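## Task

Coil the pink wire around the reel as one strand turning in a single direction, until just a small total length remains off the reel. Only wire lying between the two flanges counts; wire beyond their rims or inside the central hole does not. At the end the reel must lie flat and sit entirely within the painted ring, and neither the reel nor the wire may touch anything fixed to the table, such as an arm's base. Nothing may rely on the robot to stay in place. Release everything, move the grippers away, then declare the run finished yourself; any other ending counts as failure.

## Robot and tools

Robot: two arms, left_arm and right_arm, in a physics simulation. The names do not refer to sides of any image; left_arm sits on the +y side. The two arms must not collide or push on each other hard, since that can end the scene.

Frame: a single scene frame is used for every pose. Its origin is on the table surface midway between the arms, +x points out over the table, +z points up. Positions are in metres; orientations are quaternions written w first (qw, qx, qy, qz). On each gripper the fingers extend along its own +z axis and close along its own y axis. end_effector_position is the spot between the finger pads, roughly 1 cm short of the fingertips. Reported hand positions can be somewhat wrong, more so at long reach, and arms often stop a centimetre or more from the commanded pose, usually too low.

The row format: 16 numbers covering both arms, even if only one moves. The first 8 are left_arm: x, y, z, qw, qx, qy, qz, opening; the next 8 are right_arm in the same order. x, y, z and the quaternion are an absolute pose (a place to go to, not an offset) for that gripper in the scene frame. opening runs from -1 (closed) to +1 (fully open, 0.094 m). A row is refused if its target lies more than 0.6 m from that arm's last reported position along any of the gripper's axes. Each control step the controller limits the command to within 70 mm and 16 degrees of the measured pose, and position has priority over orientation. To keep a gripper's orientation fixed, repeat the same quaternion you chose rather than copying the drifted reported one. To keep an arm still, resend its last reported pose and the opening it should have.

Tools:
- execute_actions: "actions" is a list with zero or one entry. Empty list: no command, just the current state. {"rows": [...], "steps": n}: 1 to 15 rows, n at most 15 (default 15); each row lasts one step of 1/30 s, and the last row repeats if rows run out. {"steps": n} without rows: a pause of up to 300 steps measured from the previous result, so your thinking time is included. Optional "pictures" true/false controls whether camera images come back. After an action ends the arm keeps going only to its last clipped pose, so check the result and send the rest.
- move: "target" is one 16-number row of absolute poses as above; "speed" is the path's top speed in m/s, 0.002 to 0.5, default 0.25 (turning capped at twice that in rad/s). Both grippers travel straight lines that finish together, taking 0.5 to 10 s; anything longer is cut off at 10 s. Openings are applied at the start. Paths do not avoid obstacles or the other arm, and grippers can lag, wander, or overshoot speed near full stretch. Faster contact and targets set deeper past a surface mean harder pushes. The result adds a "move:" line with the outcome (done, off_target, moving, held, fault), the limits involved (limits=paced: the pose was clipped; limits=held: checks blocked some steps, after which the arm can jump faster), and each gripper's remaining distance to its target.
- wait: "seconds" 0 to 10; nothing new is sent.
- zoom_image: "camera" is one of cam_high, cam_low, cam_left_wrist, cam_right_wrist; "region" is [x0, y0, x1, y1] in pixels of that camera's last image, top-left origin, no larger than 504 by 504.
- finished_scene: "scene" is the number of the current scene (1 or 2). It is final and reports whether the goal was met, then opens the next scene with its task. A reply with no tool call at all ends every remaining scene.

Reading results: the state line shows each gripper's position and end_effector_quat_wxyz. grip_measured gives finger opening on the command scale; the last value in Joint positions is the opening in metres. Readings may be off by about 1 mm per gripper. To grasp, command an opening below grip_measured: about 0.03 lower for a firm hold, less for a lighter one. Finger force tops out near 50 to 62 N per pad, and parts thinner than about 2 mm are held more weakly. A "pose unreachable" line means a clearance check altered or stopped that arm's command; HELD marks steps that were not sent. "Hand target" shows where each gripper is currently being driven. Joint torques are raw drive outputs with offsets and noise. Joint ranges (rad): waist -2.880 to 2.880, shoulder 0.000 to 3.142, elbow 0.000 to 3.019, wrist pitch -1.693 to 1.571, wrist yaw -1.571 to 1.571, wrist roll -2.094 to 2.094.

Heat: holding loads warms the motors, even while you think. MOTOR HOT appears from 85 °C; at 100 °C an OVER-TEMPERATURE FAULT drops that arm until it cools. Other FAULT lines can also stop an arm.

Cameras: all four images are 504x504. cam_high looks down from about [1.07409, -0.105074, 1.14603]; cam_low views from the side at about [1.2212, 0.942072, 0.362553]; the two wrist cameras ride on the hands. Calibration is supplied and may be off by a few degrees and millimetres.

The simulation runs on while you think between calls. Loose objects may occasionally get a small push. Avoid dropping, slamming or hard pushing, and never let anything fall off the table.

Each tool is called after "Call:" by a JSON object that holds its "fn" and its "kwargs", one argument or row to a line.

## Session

Call:
{"fn": "execute_actions", "kwargs": {
  "actions": []
}}

Scene clock: 0.00 s of 8300.00 s.
left_arm: end_effector_position=(+0.5577, +0.1829, +0.2230) grip_measured=+1.000 end_effector_quat_wxyz=(+0.673, +0.705, +0.143, +0.170) | right_arm: end_effector_position=(+0.8887, -0.4939, +0.1567) grip_measured=+1.000 end_effector_quat_wxyz=(+0.696, +0.275, +0.604, +0.275)
Joint positions: left_arm=[0.157 1.646 0.867 0.702 1.083 1.685 0.094] | right_arm=[-0.31   2.276  1.571  0.825 -0.124  0.818  0.094]
Joint velocities: left_arm=[ 0.005 -0.005 -0.017 -0.002  0.007  0.066  0.   ] | right_arm=[-0.005 -0.024 -0.002 -0.012 -0.037  0.007  0.   ]
Joint torques (N m, as the arm reports them, + toward a larger angle): no reading
Motor temperatures (°C, as the motors report them): left_arm=[19 21 26 20 21 19] | right_arm=[19 21 24 20 21 22]
Hand target (left_arm): +0.563, +0.183, +0.230; +0.675, +0.703, +0.137, +0.176
Hand target (right_arm): +0.893, -0.495, +0.168; +0.703, +0.270, +0.596, +0.277
camera_calibration (this result's frames):
cam_left_wrist: T_world_to_cam=[[0.0240383, 0.050664, -0.998426, 0.198805], [0.481082, 0.874887, 0.0559778, -0.433754], [0.876346, -0.481671, -0.00334274, -0.276162], [0, 0, 0, 1]] pos_world=[0.445906, 0.236394, 0.221849]
cam_right_wrist: T_world_to_cam=[[0.038988, -0.700307, -0.712777, -0.270889], [-0.483411, 0.611071, -0.626822, 0.831625], [0.874525, 0.369003, -0.314712, -0.419717], [0, 0, 0, 1]] pos_world=[0.779631, -0.54301, 0.196108]

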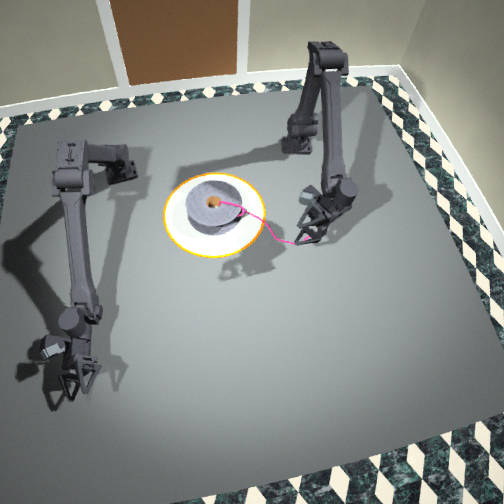

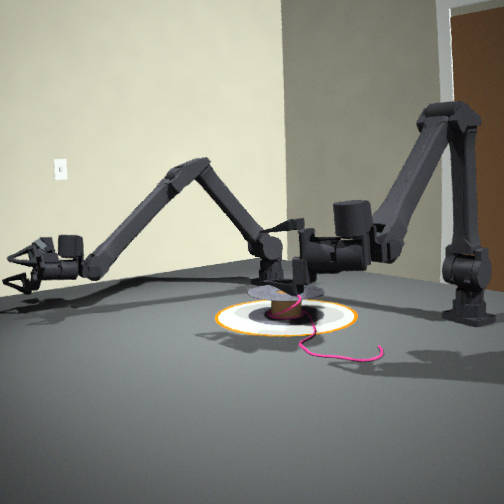

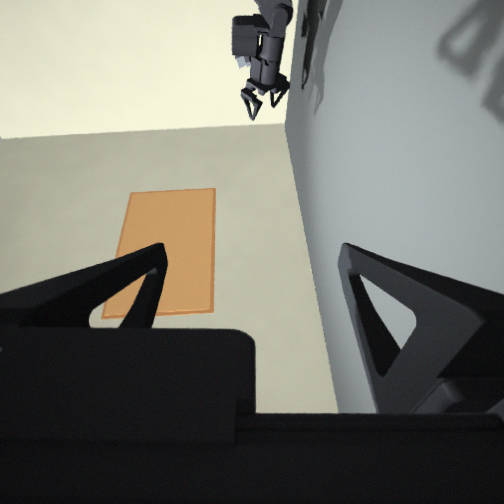

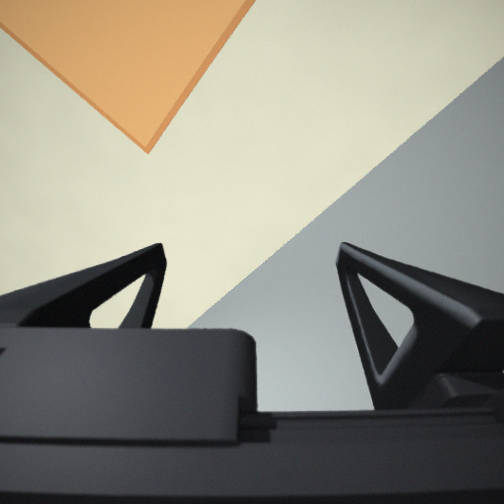

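Call:
{"fn": "move", "kwargs": {
  "target": [0.2,0.2,0.3,0,0.2,0.98,0,0,0.45,-0.40,0.25,0,0,1,0,1]
}}

Call:
{"fn": "zoom_image", "kwargs": {
  "camera": "cam_low",
  "region": [200, 270, 400, 370]
}}

Call:
{"fn": "zoom_image", "kwargs": {
  "camera": "cam_high",
  "region": [150, 150, 350, 280]
}}

Scene clock: 7.67 s of 8300.00 s.
left_arm: end_effector_position=(+0.1966, +0.2069, +0.2751) grip_measured=+0.003 end_effector_quat_wxyz=(+0.005, +0.192, +0.981, -0.002) | right_arm: end_effector_position=(+0.4358, -0.3986, +0.2214) grip_measured=+1.000 end_effector_quat_wxyz=(-0.029, +0.011, +0.999, +0.014)
Joint positions: left_arm=[-0.504  0.928  1.05  -1.681 -0.001 -0.313  0.047] | right_arm=[-0.228  1.41   1.282 -1.505 -0.023 -0.072  0.094]
Joint velocities: left_arm=[ 0.015  0.015 -0.017  0.002  0.051 -0.11  -0.002] | right_arm=[-0.015 -0.005 -0.012 -0.007  0.037 -0.007  0.   ]
Joint torques (N m, as the arm reports them, + toward a larger angle): left_arm=[ 0.31 -4.98 13.26 -0.71  0.05 -0.28] | right_arm=[  1.22 -14.5   14.43  -0.47   0.13  -0.07]
Motor temperatures (°C, as the motors report them): left_arm=[19 22 29 20 21 20] | right_arm=[19 22 27 20 21 22]
Hand target (left_arm): +0.197, +0.202, +0.296; +0.023, +0.189, +0.982, -0.015
Hand target (right_arm): +0.447, -0.395, +0.249; +0.001, -0.001, +1.000, +0.010
Off the commanded pose (left_arm): 0.026 m, 1 deg.
Off the commanded pose (right_arm): 0.032 m, 4 deg.
joint sent to its limit (left arm) — the command would take joint 4 (wrist pitch) past its lower limit, so that joint was sent only as far as its limit.
move: off_target (left_arm, right_arm)
camera_calibration (this result's frames):
cam_left_wrist: T_world_to_cam=[[-0.373076, -0.927798, 0.0020525, 0.263641], [-0.76027, 0.306978, 0.572498, -0.0645498], [-0.531793, 0.212025, -0.819903, 0.409948], [0, 0, 0, 1]] pos_world=[0.26729, 0.177502, 0.372531]
cam_right_wrist: T_world_to_cam=[[-0.0179085, -0.999701, -0.0166253, -0.388994], [-0.775494, 0.00339262, 0.631345, 0.201562], [-0.631101, 0.0241993, -0.775323, 0.582191], [0, 0, 0, 1]] pos_world=[0.516765, -0.40365, 0.317664]

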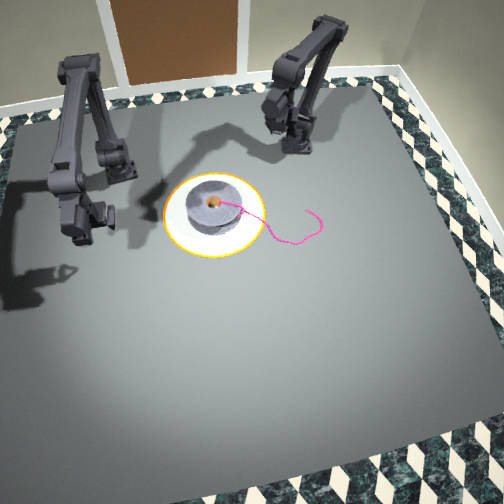

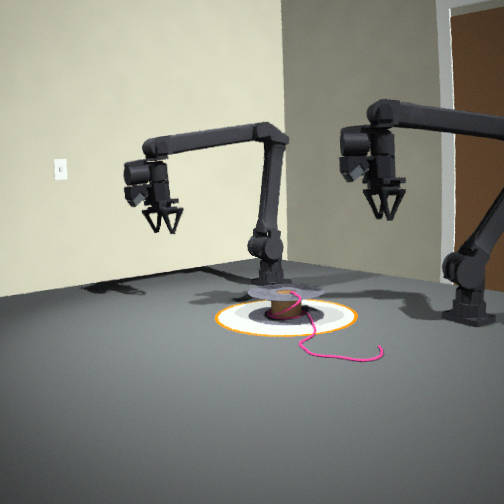

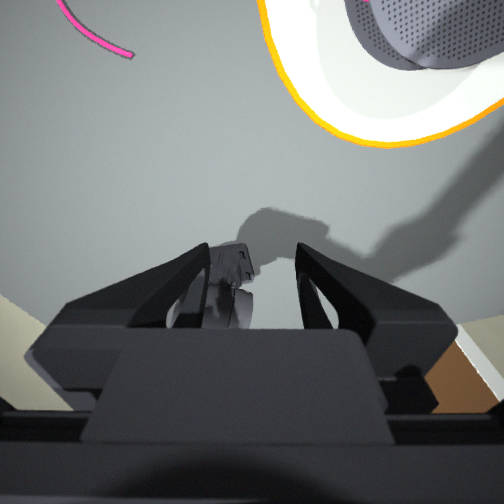

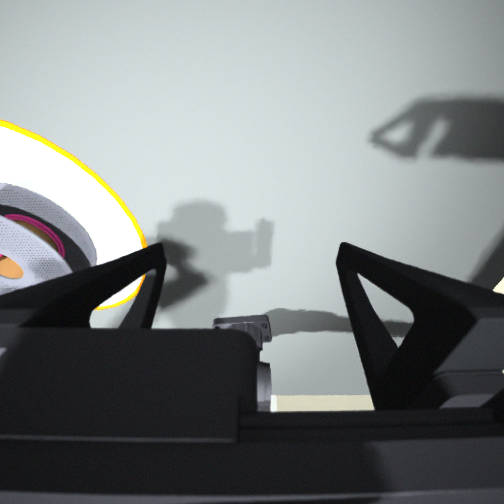

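Region (200, 270, 400, 370) of cam_low's 504x504 image, scaled by 2.520, with more detail than that image has.

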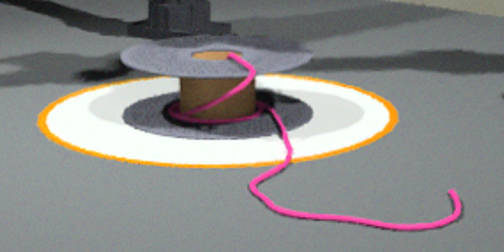

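Region (150, 150, 350, 280) of cam_high's 504x504 image, scaled by 2.520, with more detail than that image has; it fills the top 328 rows of this view, and the rest is white.

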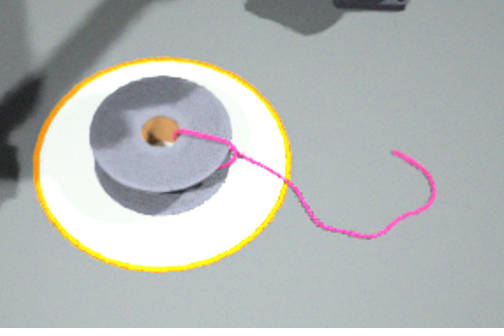

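Call:
{"fn": "move", "kwargs": {
  "target": [0.325,-0.008,0.15,0,0.857,0.515,0,-0.4,0.45,-0.40,0.25,0,0,1,0,1]
}}

Call:
{"fn": "move", "kwargs": {
  "target": [0.325,-0.008,0.095,0,0.857,0.515,0,-0.4,0.45,-0.40,0.25,0,0,1,0,1],
  "speed": 0.08
}}

Scene clock: 28.57 s of 8300.00 s.
left_arm: end_effector_position=(+0.3144, +0.0112, +0.1395) grip_measured=-0.397 end_effector_quat_wxyz=(-0.027, +0.849, +0.527, -0.003) | right_arm: end_effector_position=(+0.4370, -0.4024, +0.2243) grip_measured=+1.000 end_effector_quat_wxyz=(-0.028, +0.009, +1.000, +0.003)
Joint positions: left_arm=[-0.668  1.61   1.287 -1.301 -0.001  1.167  0.028] | right_arm=[-0.228  1.41   1.29  -1.508 -0.002 -0.075  0.094]
Joint velocities: left_arm=[-0.005 -0.015 -0.002  0.007  0.007  0.022 -0.001] | right_arm=[ 0.005  0.005  0.007 -0.022 -0.022  0.022  0.   ]
Joint torques (N m, as the arm reports them, + toward a larger angle): left_arm=[  0.46 -14.72  12.96   0.48   0.16   0.08] | right_arm=[  0.78 -14.02  14.42  -0.48   0.14  -0.06]
Motor temperatures (°C, as the motors report them): left_arm=[19 22 33 20 21 20] | right_arm=[19 22 33 20 21 22]
Hand target (left_arm): +0.325, -0.010, +0.152; +0.000, +0.857, +0.515, -0.001
Hand target (right_arm): +0.448, -0.400, +0.250; -0.000, -0.000, +1.000, -0.000
Off the commanded pose (left_arm): 0.024 m, 4 deg.
Off the commanded pose (right_arm): 0.029 m, 3 deg.
After step 90, 14.00 s passed at rest.
move: off_target (left_arm, right_arm)
camera_calibration (this result's frames):
cam_left_wrist: T_world_to_cam=[[-0.896965, 0.439454, 0.048321, 0.269241], [0.378074, 0.705812, 0.599074, -0.203349], [0.22916, 0.555617, -0.799234, 0.156974], [0, 0, 0, 1]] pos_world=[0.282408, -0.0620096, 0.23427]
cam_right_wrist: T_world_to_cam=[[-0.0143557, -0.999885, 0.00488806, -0.399178], [-0.777407, 0.0142356, 0.628836, 0.206457], [-0.628833, 0.00522734, -0.777522, 0.577198], [0, 0, 0, 1]] pos_world=[0.517732, -0.405088, 0.320908]

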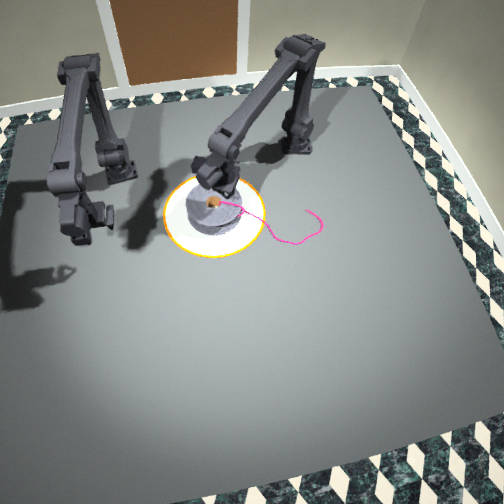

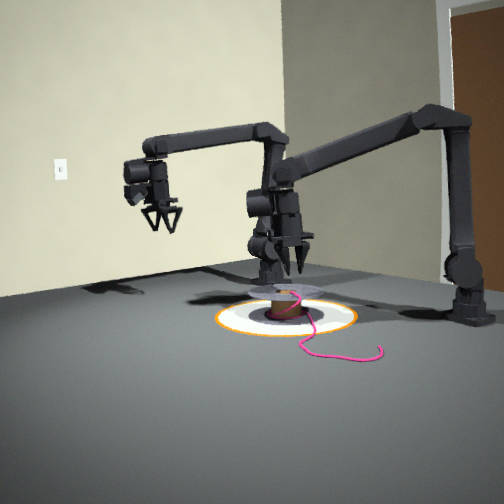

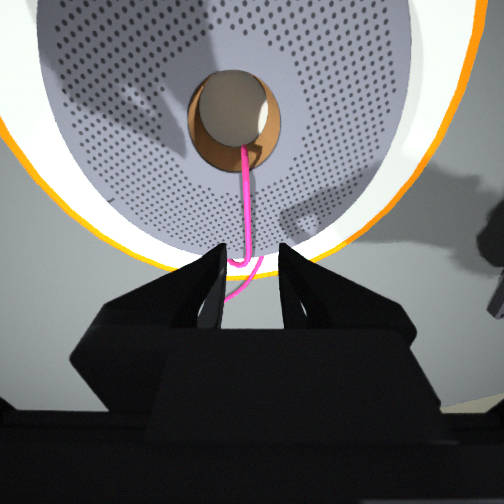

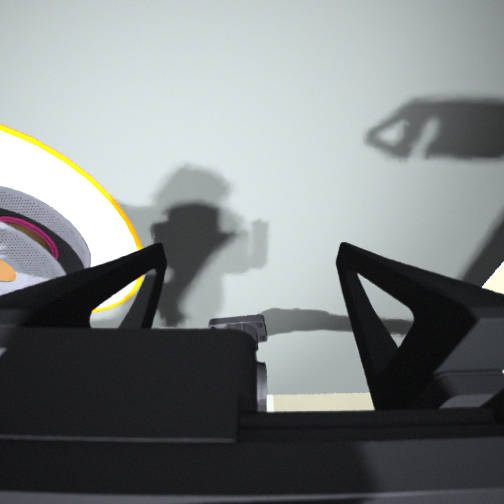

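Scene clock: 29.57 s of 8300.00 s.
left_arm: end_effector_position=(+0.3290, -0.0058, +0.1046) grip_measured=-0.397 end_effector_quat_wxyz=(+0.003, +0.851, +0.525, +0.001) | right_arm: end_effector_position=(+0.4370, -0.4024, +0.2243) grip_measured=+1.000 end_effector_quat_wxyz=(-0.028, +0.009, +1.000, +0.003)
Joint positions: left_arm=[-0.668  1.661  1.254 -1.158 -0.001  1.172  0.028] | right_arm=[-0.228  1.41   1.29  -1.508 -0.002 -0.075  0.094]
Joint velocities: left_arm=[-0.005  0.005  0.002  0.012 -0.037  0.037 -0.001] | right_arm=[-0.015 -0.005  0.017  0.002  0.007  0.022  0.   ]
Joint torques (N m, as the arm reports them, + toward a larger angle): left_arm=[  0.68 -15.32   7.31   0.75   0.1    0.04] | right_arm=[  0.8  -14.07  14.38  -0.46   0.14  -0.06]
Motor temperatures (°C, as the motors report them): left_arm=[19 22 33 20 21 20] | right_arm=[19 22 33 20 21 22]
Hand target (left_arm): +0.325, -0.009, +0.095; +0.000, +0.857, +0.515, -0.001
Hand target (right_arm): +0.449, -0.400, +0.250; +0.000, -0.000, +1.000, -0.000
Off the commanded pose (left_arm): 0.011 m, 1 deg.
Off the commanded pose (right_arm): 0.029 m, 3 deg.
move: off_target (left_arm, right_arm)
camera_calibration (this result's frames):
cam_left_wrist: T_world_to_cam=[[-0.895413, 0.445192, -0.00631519, 0.296648], [0.359137, 0.730569, 0.580766, -0.167679], [0.263166, 0.517757, -0.814046, 0.125341], [0, 0, 0, 1]] pos_world=[0.292857, -0.0744603, 0.201289]
cam_right_wrist: T_world_to_cam=[[-0.0143557, -0.999885, 0.00488806, -0.399178], [-0.777407, 0.0142356, 0.628836, 0.206457], [-0.628833, 0.00522734, -0.777522, 0.577198], [0, 0, 0, 1]] pos_world=[0.517732, -0.405088, 0.320908]

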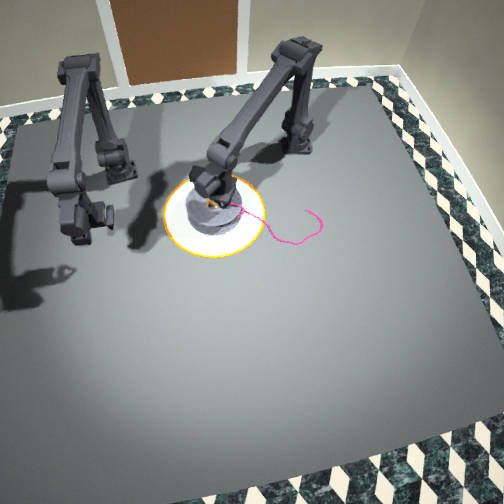

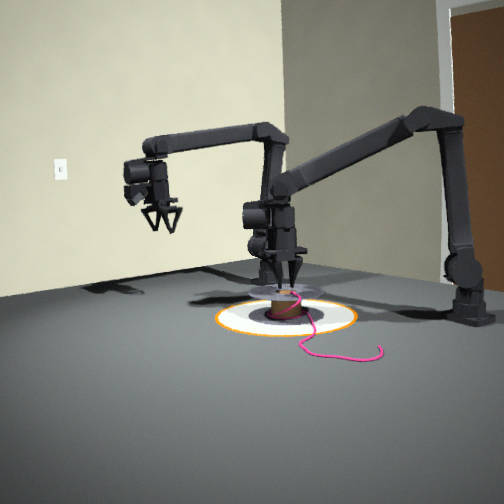

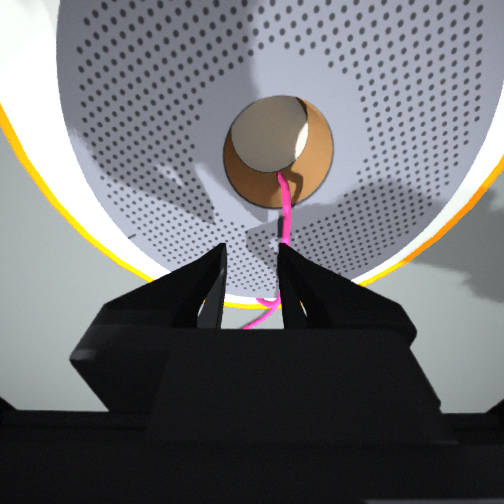

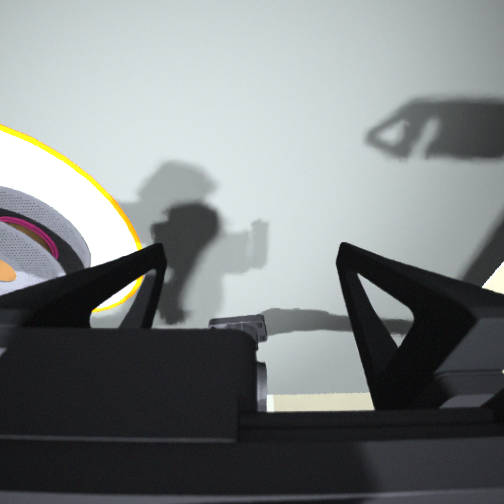

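Call:
{"fn": "move", "kwargs": {
  "target": [0.301,-0.011,0.093,0,0.857,0.515,0,-0.3,0.437,-0.4024,0.2243,0,0,1,0,1],
  "speed": 0.05
}}

Call:
{"fn": "move", "kwargs": {
  "target": [0.301,-0.011,0.068,0,0.857,0.515,0,-0.3,0.437,-0.4024,0.2243,0,0,1,0,1],
  "speed": 0.03
}}

Scene clock: 33.40 s of 8300.00 s.
left_arm: end_effector_position=(+0.3046, -0.0082, +0.0903) grip_measured=-0.303 end_effector_quat_wxyz=(-0.010, +0.859, +0.512, -0.001) | right_arm: end_effector_position=(+0.4387, -0.4025, +0.2221) grip_measured=+1.000 end_effector_quat_wxyz=(-0.010, +0.005, +1.000, +0.002)
Joint positions: left_arm=[-0.712  1.66   1.211 -1.143 -0.001  1.16   0.033] | right_arm=[-0.228  1.391  1.267 -1.466 -0.002 -0.083  0.094]
Joint velocities: left_arm=[-0.024 -0.015 -0.007 -0.012  0.022  0.037 -0.   ] | right_arm=[-0.005  0.015 -0.002 -0.002 -0.081  0.051  0.   ]
Joint torques (N m, as the arm reports them, + toward a larger angle): left_arm=[  0.53 -17.51   6.95   0.66   0.1   -0.26] | right_arm=[  0.03 -14.25   8.32   0.52   0.14  -0.06]
Motor temperatures (°C, as the motors report them): left_arm=[19 22 32 20 21 20] | right_arm=[19 22 33 20 21 22]
Hand target (left_arm): +0.301, -0.011, +0.093; -0.001, +0.857, +0.515, -0.001
Hand target (right_arm): +0.437, -0.402, +0.224; -0.000, -0.000, +1.000, -0.000
Off the commanded pose (left_arm): 0.005 m, 1 deg.
Off the commanded pose (right_arm): 0.003 m, 1 deg.
move: done
camera_calibration (this result's frames):
cam_left_wrist: T_world_to_cam=[[-0.881134, 0.472518, 0.0181457, 0.269463], [0.391197, 0.706858, 0.589335, -0.159599], [0.265645, 0.526382, -0.807685, 0.120121], [0, 0, 0, 1]] pos_world=[0.267958, -0.0777416, 0.186187]
cam_right_wrist: T_world_to_cam=[[-0.00657814, -0.999949, 0.00762627, -0.40335], [-0.799936, 0.00983838, 0.600005, 0.223678], [-0.600049, -0.00215361, -0.79996, 0.56597], [0, 0, 0, 1]] pos_world=[0.515885, -0.404311, 0.321621]

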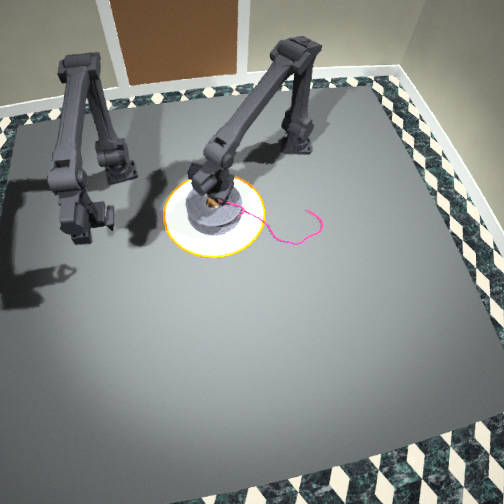

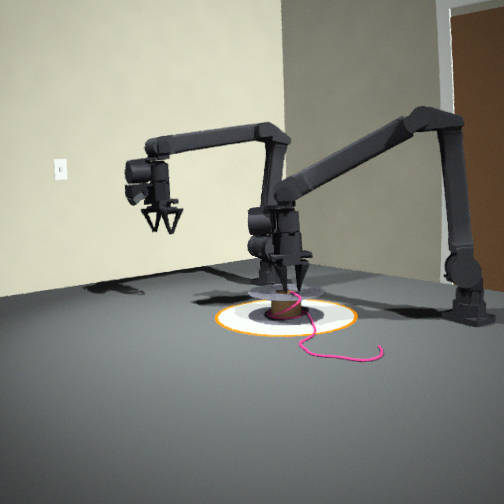

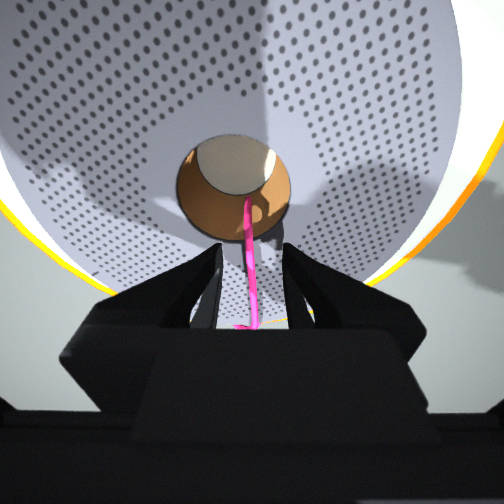

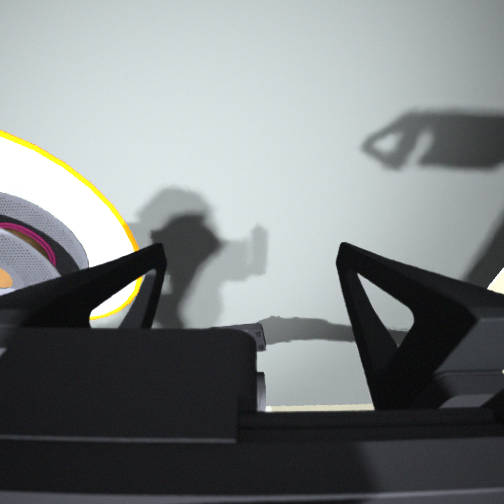

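Scene clock: 34.40 s of 8300.00 s.
left_arm: end_effector_position=(+0.3074, -0.0117, +0.0854) grip_measured=-0.303 end_effector_quat_wxyz=(+0.008, +0.859, +0.512, +0.002) | right_arm: end_effector_position=(+0.4387, -0.4025, +0.2221) grip_measured=+1.000 end_effector_quat_wxyz=(-0.010, +0.005, +1.000, +0.002)
Joint positions: left_arm=[-0.712  1.654  1.19  -1.09  -0.001  1.159  0.033] | right_arm=[-0.228  1.391  1.267 -1.466 -0.002 -0.083  0.094]
Joint velocities: left_arm=[-0.005 -0.005 -0.012 -0.007 -0.022 -0.007  0.   ] | right_arm=[-0.015 -0.015 -0.007 -0.007 -0.022 -0.007  0.   ]
Joint torques (N m, as the arm reports them, + toward a larger angle): left_arm=[  0.68 -14.42   5.88   1.21   0.08  -0.26] | right_arm=[  0.01 -14.27   8.33   0.55   0.13  -0.06]
Motor temperatures (°C, as the motors report them): left_arm=[19 22 32 20 21 20] | right_arm=[19 22 33 20 21 22]
Hand target (left_arm): +0.301, -0.011, +0.068; -0.000, +0.857, +0.515, -0.000
Hand target (right_arm): +0.437, -0.402, +0.224; -0.000, +0.000, +1.000, -0.000
Off the commanded pose (left_arm): 0.019 m, 1 deg.
Off the commanded pose (right_arm): 0.003 m, 1 deg.
move: off_target (left_arm)
camera_calibration (this result's frames):
cam_left_wrist: T_world_to_cam=[[-0.881518, 0.471876, -0.0160725, 0.276715], [0.377205, 0.724319, 0.577129, -0.149691], [0.283975, 0.502687, -0.816495, 0.112065], [0, 0, 0, 1]] pos_world=[0.26857, -0.0784848, 0.182339]
cam_right_wrist: T_world_to_cam=[[-0.00657814, -0.999949, 0.00762627, -0.40335], [-0.799936, 0.00983838, 0.600005, 0.223678], [-0.600049, -0.00215361, -0.79996, 0.56597], [0, 0, 0, 1]] pos_world=[0.515885, -0.404311, 0.321621]

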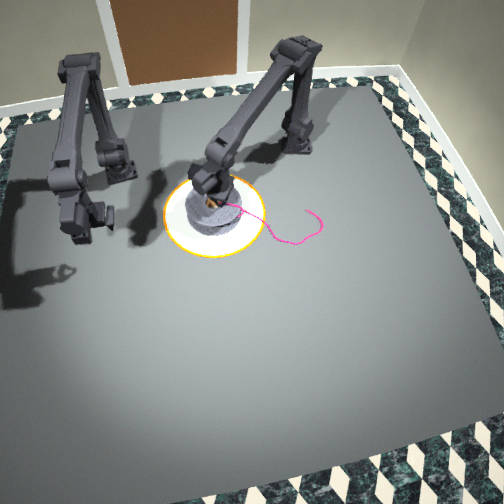

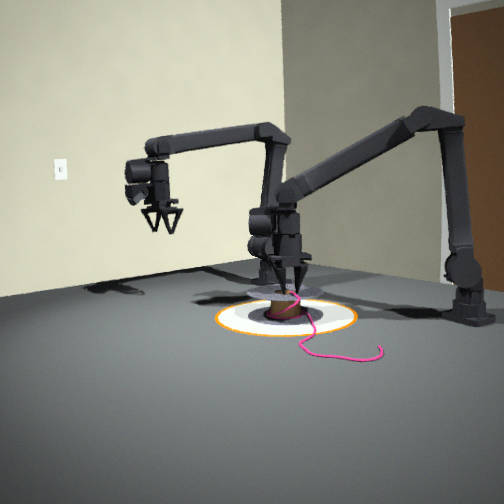

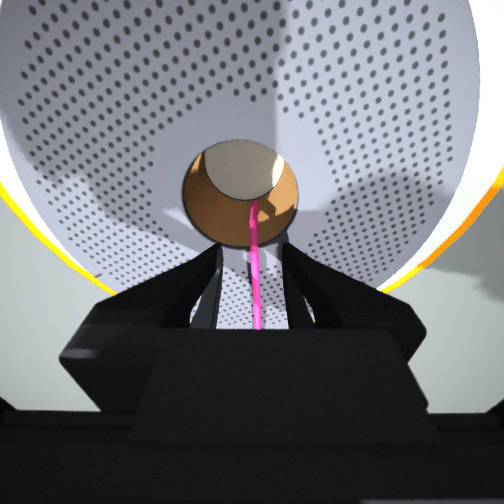

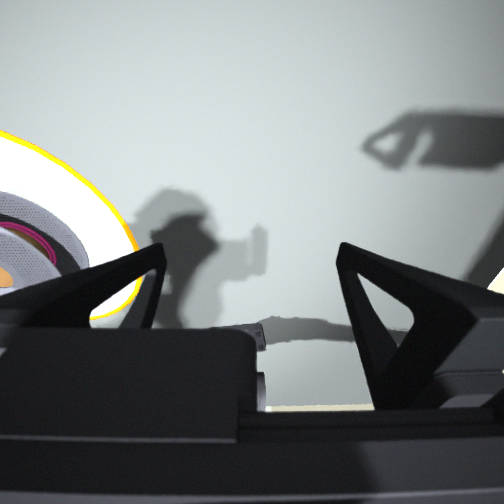

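Call:
{"fn": "move", "kwargs": {
  "target": [0.303,-0.011,0.072,0,0.857,0.515,0,-0.975,0.437,-0.4024,0.2243,0,0,1,0,1],
  "speed": 0.03
}}

Call:
{"fn": "move", "kwargs": {
  "target": [0.32,0.02,0.145,0,0.924,0.383,0,-0.975,0.437,-0.4024,0.2243,0,0,1,0,1],
  "speed": 0.08
}}

Call:
{"fn": "move", "kwargs": {
  "target": [0.241,0.115,0.11,0,0.982,0.191,0,-0.975,0.437,-0.4024,0.2243,0,0,1,0,1],
  "speed": 0.08
}}

Scene clock: 39.13 s of 8300.00 s.
left_arm: end_effector_position=(+0.3074, -0.0118, +0.0857) grip_measured=-0.951 end_effector_quat_wxyz=(+0.009, +0.859, +0.512, +0.002) | right_arm: end_effector_position=(+0.4387, -0.4025, +0.2221) grip_measured=+1.000 end_effector_quat_wxyz=(-0.010, +0.005, +1.000, +0.002)
Joint positions: left_arm=[-0.712  1.654  1.19  -1.09  -0.001  1.159  0.002] | right_arm=[-0.228  1.391  1.267 -1.466 -0.002 -0.083  0.094]
Joint velocities: left_arm=[-0.015 -0.015  0.007 -0.012  0.007 -0.037 -0.   ] | right_arm=[-0.005 -0.005  0.012  0.002 -0.022 -0.022  0.   ]
Joint torques (N m, as the arm reports them, + toward a larger angle): left_arm=[  0.92 -14.54   6.62   0.77   0.06  -0.24] | right_arm=[  0.01 -14.25   8.33   0.55   0.13  -0.06]
Motor temperatures (°C, as the motors report them): left_arm=[19 22 31 20 21 20] | right_arm=[19 22 32 20 21 22]
Hand target (left_arm): +0.303, -0.011, +0.072; -0.000, +0.857, +0.515, +0.000
Hand target (right_arm): +0.437, -0.402, +0.224; -0.000, +0.000, +1.000, -0.000
Off the commanded pose (left_arm): 0.014 m, 1 deg.
Off the commanded pose (right_arm): 0.003 m, 1 deg.
After step 90, 1.03 s passed at rest.
move: off_target (left_arm)
camera_calibration (this result's frames):
cam_left_wrist: T_world_to_cam=[[-0.881506, 0.471861, -0.0171197, 0.276923], [0.376798, 0.724839, 0.576742, -0.14968], [0.284551, 0.501951, -0.816747, 0.112207], [0, 0, 0, 1]] pos_world=[0.26858, -0.0784983, 0.182712]
cam_right_wrist: T_world_to_cam=[[-0.00657814, -0.999949, 0.00762627, -0.40335], [-0.799936, 0.00983838, 0.600005, 0.223678], [-0.600049, -0.00215361, -0.79996, 0.56597], [0, 0, 0, 1]] pos_world=[0.515885, -0.404311, 0.321621]

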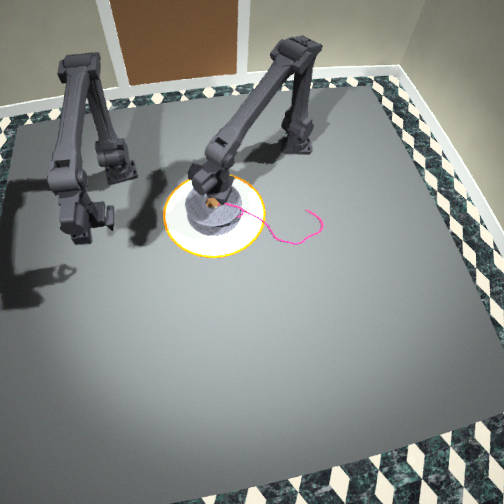

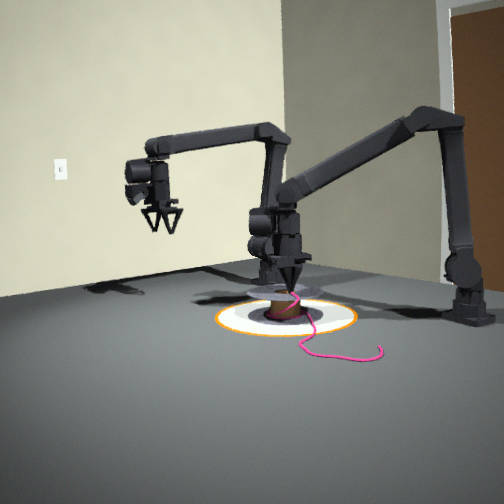

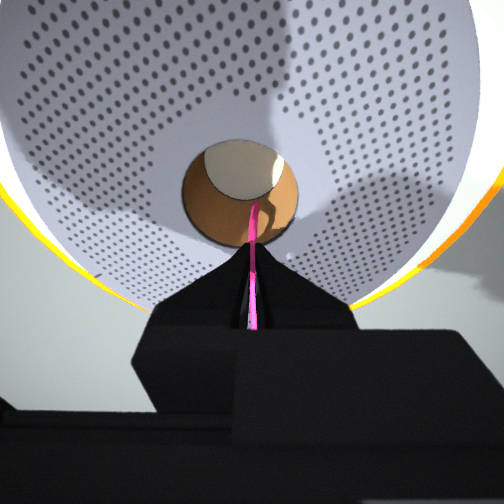

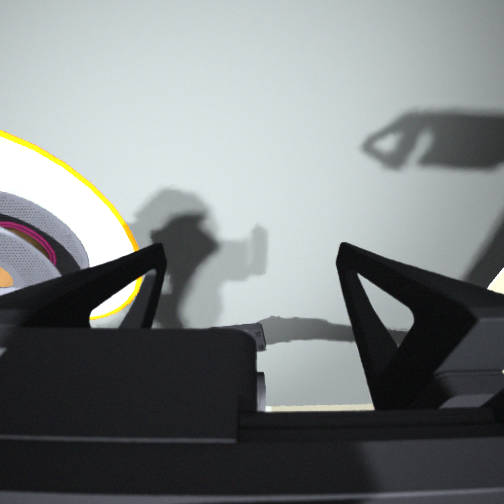

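Scene clock: 41.33 s of 8300.00 s.
left_arm: end_effector_position=(+0.3047, +0.0297, +0.1222) grip_measured=-0.951 end_effector_quat_wxyz=(-0.021, +0.922, +0.386, -0.007) | right_arm: end_effector_position=(+0.4387, -0.4025, +0.2221) grip_measured=+1.000 end_effector_quat_wxyz=(-0.010, +0.005, +1.000, +0.002)
Joint positions: left_arm=[-0.658  1.57   1.19  -1.236 -0.001  1.497  0.002] | right_arm=[-0.228  1.391  1.267 -1.466 -0.002 -0.083  0.094]
Joint velocities: left_arm=[-0.005  0.015 -0.007 -0.007 -0.022 -0.037 -0.   ] | right_arm=[-0.015  0.015  0.002  0.007 -0.051 -0.022  0.   ]
Joint torques (N m, as the arm reports them, + toward a larger angle): left_arm=[  2.35 -15.9   12.59  -0.97  -0.02   0.06] | right_arm=[  0.04 -14.28   8.32   0.55   0.12  -0.06]
Motor temperatures (°C, as the motors report them): left_arm=[19 22 31 20 21 20] | right_arm=[19 22 32 20 21 22]
Hand target (left_arm): +0.319, +0.022, +0.145; +0.000, +0.924, +0.383, +0.001
Hand target (right_arm): +0.437, -0.402, +0.224; -0.000, -0.000, +1.000, -0.000
Off the commanded pose (left_arm): 0.029 m, 3 deg.
Off the commanded pose (right_arm): 0.003 m, 1 deg.
move: off_target (left_arm)
camera_calibration (this result's frames):
cam_left_wrist: T_world_to_cam=[[-0.713524, 0.699237, 0.0441672, 0.190101], [0.585869, 0.560892, 0.584943, -0.259618], [0.384241, 0.443247, -0.809871, 0.0924478], [0, 0, 0, 1]] pos_world=[0.252222, -0.0282855, 0.218336]
cam_right_wrist: T_world_to_cam=[[-0.00619676, -0.999952, 0.00761892, -0.403516], [-0.79994, 0.00952888, 0.600004, 0.223556], [-0.600047, -0.0023766, -0.799961, 0.565879], [0, 0, 0, 1]] pos_world=[0.515885, -0.404282, 0.321621]

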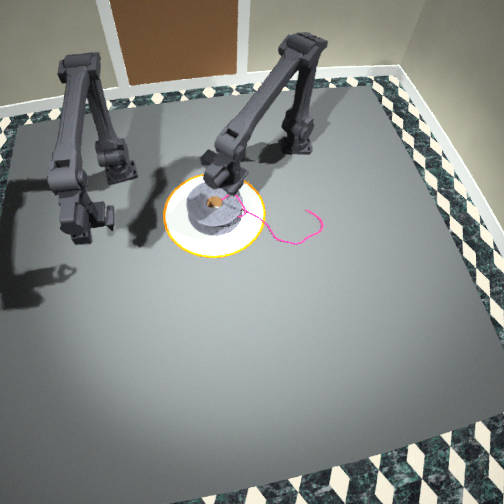

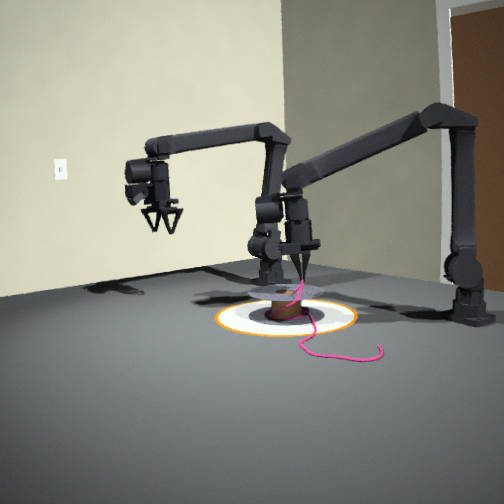

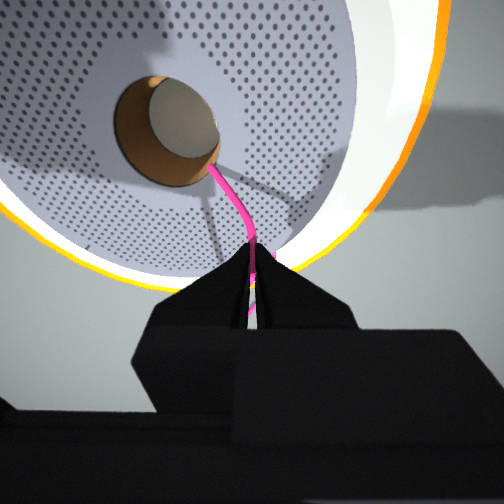

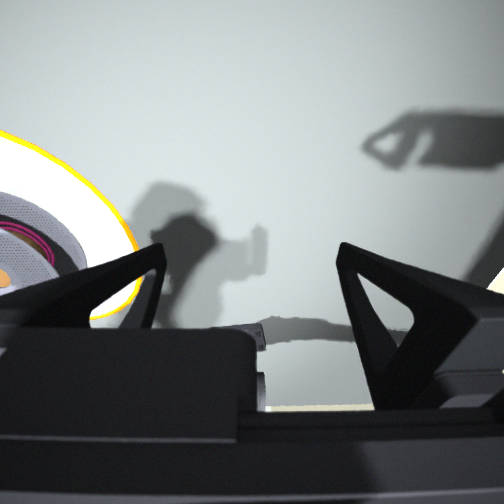

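Scene clock: 44.23 s of 8300.00 s.
left_arm: end_effector_position=(+0.2391, +0.1119, +0.1103) grip_measured=-0.951 end_effector_quat_wxyz=(-0.006, +0.981, +0.193, -0.003) | right_arm: end_effector_position=(+0.4387, -0.4025, +0.2221) grip_measured=+1.000 end_effector_quat_wxyz=(-0.010, +0.005, +1.000, +0.002)
Joint positions: left_arm=[-0.643  1.293  0.869 -1.161 -0.001  1.915  0.002] | right_arm=[-0.228  1.391  1.267 -1.466 -0.002 -0.083  0.094]
Joint velocities: left_arm=[-0.024  0.015 -0.002 -0.002 -0.037 -0.022  0.   ] | right_arm=[ 0.005 -0.005 -0.022 -0.007  0.066 -0.066  0.   ]
Joint torques (N m, as the arm reports them, + toward a larger angle): left_arm=[  2.47 -10.36   7.03   0.59   0.06   0.07] | right_arm=[ -0.01 -14.24   8.33   0.54   0.13  -0.06]
Motor temperatures (°C, as the motors report them): left_arm=[19 22 31 20 21 20] | right_arm=[19 22 31 20 21 22]
Hand target (left_arm): +0.242, +0.115, +0.109; -0.000, +0.982, +0.191, -0.000
Hand target (right_arm): +0.437, -0.402, +0.224; -0.000, -0.000, +1.000, -0.000
Off the commanded pose (left_arm): 0.004 m, 1 deg.
Off the commanded pose (right_arm): 0.003 m, 1 deg.
move: done
camera_calibration (this result's frames):
cam_left_wrist: T_world_to_cam=[[-0.382176, 0.923997, 0.0130821, -0.0146444], [0.756409, 0.304665, 0.578813, -0.271789], [0.530835, 0.231104, -0.815356, 0.0608992], [0, 0, 0, 1]] pos_world=[0.167659, 0.0822618, 0.207161]
cam_right_wrist: T_world_to_cam=[[-0.00619676, -0.999952, 0.00761892, -0.403516], [-0.79994, 0.00952888, 0.600004, 0.223556], [-0.600047, -0.0023766, -0.799961, 0.565879], [0, 0, 0, 1]] pos_world=[0.515885, -0.404282, 0.321621]

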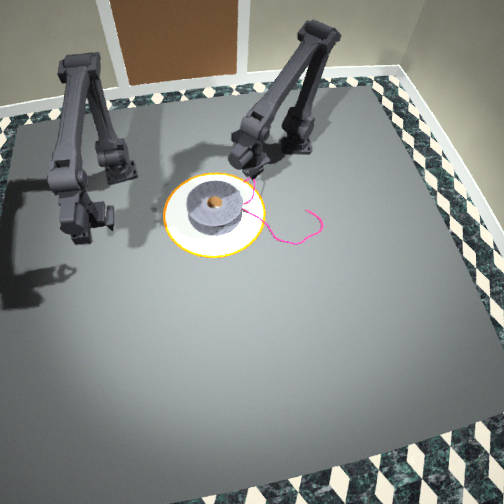

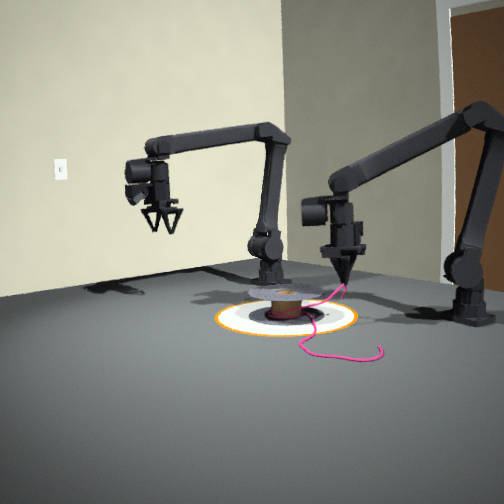

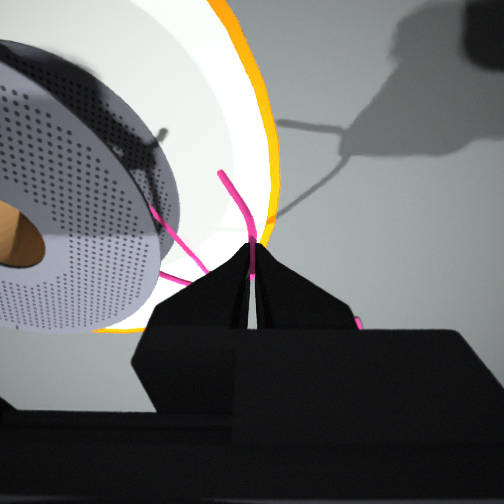

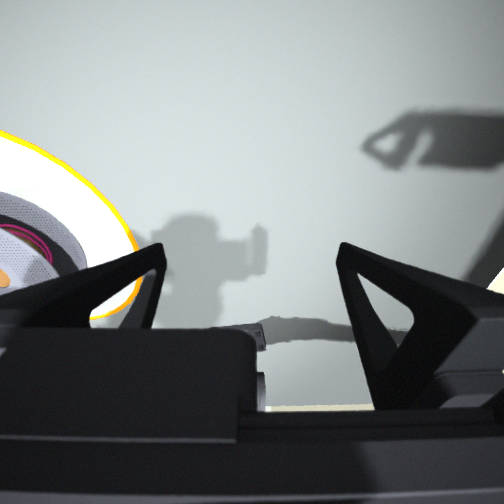

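Call:
{"fn": "execute_actions", "kwargs": {
  "actions": []
}}

Scene clock: 53.13 s of 8300.00 s.
left_arm: end_effector_position=(+0.2391, +0.1119, +0.1103) grip_measured=-0.951 end_effector_quat_wxyz=(-0.006, +0.981, +0.192, -0.003) | right_arm: end_effector_position=(+0.4387, -0.4025, +0.2221) grip_measured=+1.000 end_effector_quat_wxyz=(-0.010, +0.005, +1.000, +0.002)
Joint positions: left_arm=[-0.643  1.293  0.869 -1.161 -0.001  1.918  0.002] | right_arm=[-0.228  1.391  1.267 -1.466 -0.002 -0.083  0.094]
Joint velocities: left_arm=[ 0.005 -0.005 -0.007 -0.002 -0.037  0.007 -0.001] | right_arm=[-0.015  0.005 -0.007 -0.017  0.022  0.066  0.   ]
Joint torques (N m, as the arm reports them, + toward a larger angle): left_arm=[  2.51 -10.31   6.97   0.59   0.06   0.05] | right_arm=[  0.01 -14.22   8.33   0.56   0.13  -0.06]
Motor temperatures (°C, as the motors report them): left_arm=[19 22 30 20 21 20] | right_arm=[19 22 30 20 21 22]
Hand target (left_arm): +0.242, +0.115, +0.109; -0.000, +0.982, +0.191, -0.000
Hand target (right_arm): +0.437, -0.402, +0.224; -0.000, -0.000, +1.000, -0.000
Off the commanded pose (left_arm): 0.004 m, 1 deg.
Off the commanded pose (right_arm): 0.003 m, 1 deg.
Steps of this call (steps 1 to 90: nothing new was sent; then 5.90 s passed at rest). Readings (end_effector_position):
1: left_arm (+0.2391, +0.1119, +0.1103) | right_arm (+0.4387, -0.4025, +0.2221)
2: left_arm (+0.2391, +0.1119, +0.1103) | right_arm (+0.4387, -0.4025, +0.2221)
4: left_arm (+0.2391, +0.1119, +0.1103) | right_arm (+0.4387, -0.4025, +0.2221)
8: left_arm (+0.2391, +0.1119, +0.1103) | right_arm (+0.4387, -0.4025, +0.2221)
90: the state above
camera_calibration (this result's frames):
cam_left_wrist: T_world_to_cam=[[-0.379354, 0.925159, 0.0130711, -0.015448], [0.757355, 0.30237, 0.578779, -0.271754], [0.53151, 0.229462, -0.81538, 0.0609243], [0, 0, 0, 1]] pos_world=[0.167572, 0.0824824, 0.207164]
cam_right_wrist: T_world_to_cam=[[-0.00619676, -0.999952, 0.00761892, -0.403516], [-0.79994, 0.00952888, 0.600004, 0.223556], [-0.600047, -0.0023766, -0.799961, 0.565879], [0, 0, 0, 1]] pos_world=[0.515885, -0.404282, 0.321621]

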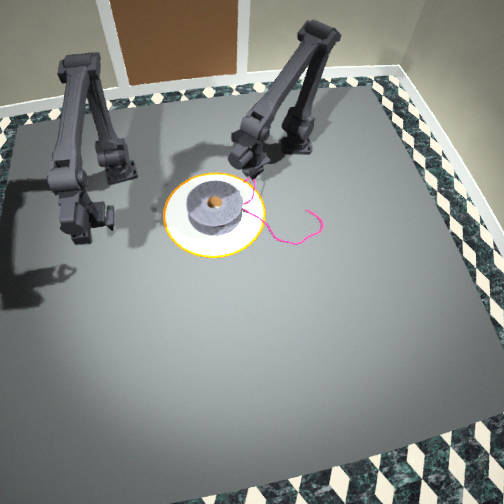

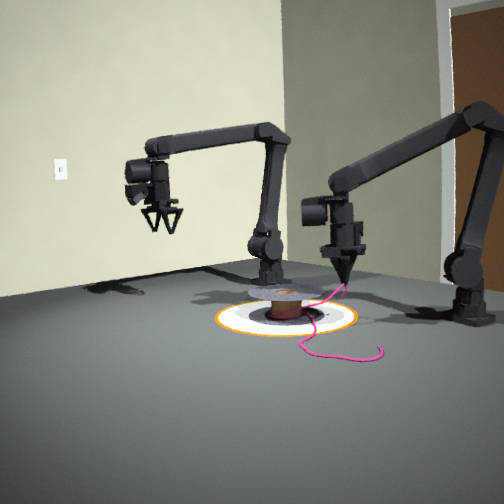

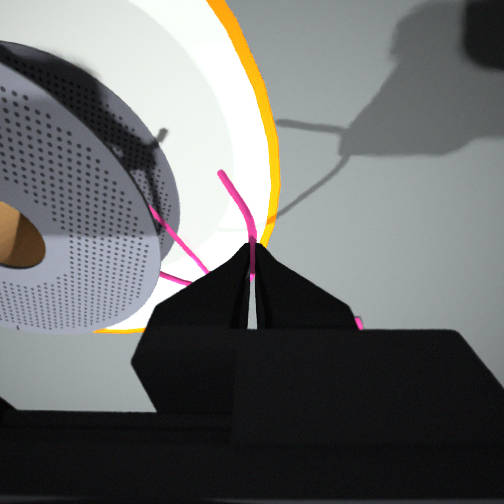

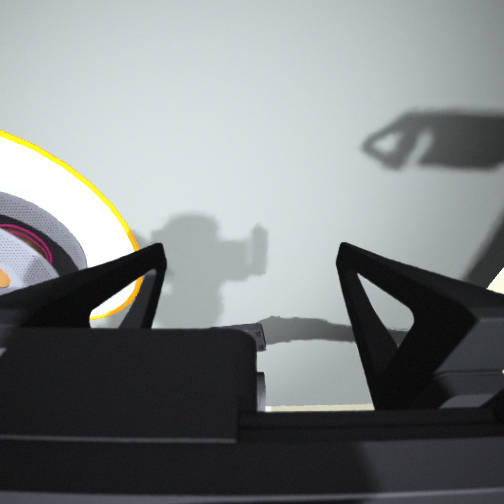

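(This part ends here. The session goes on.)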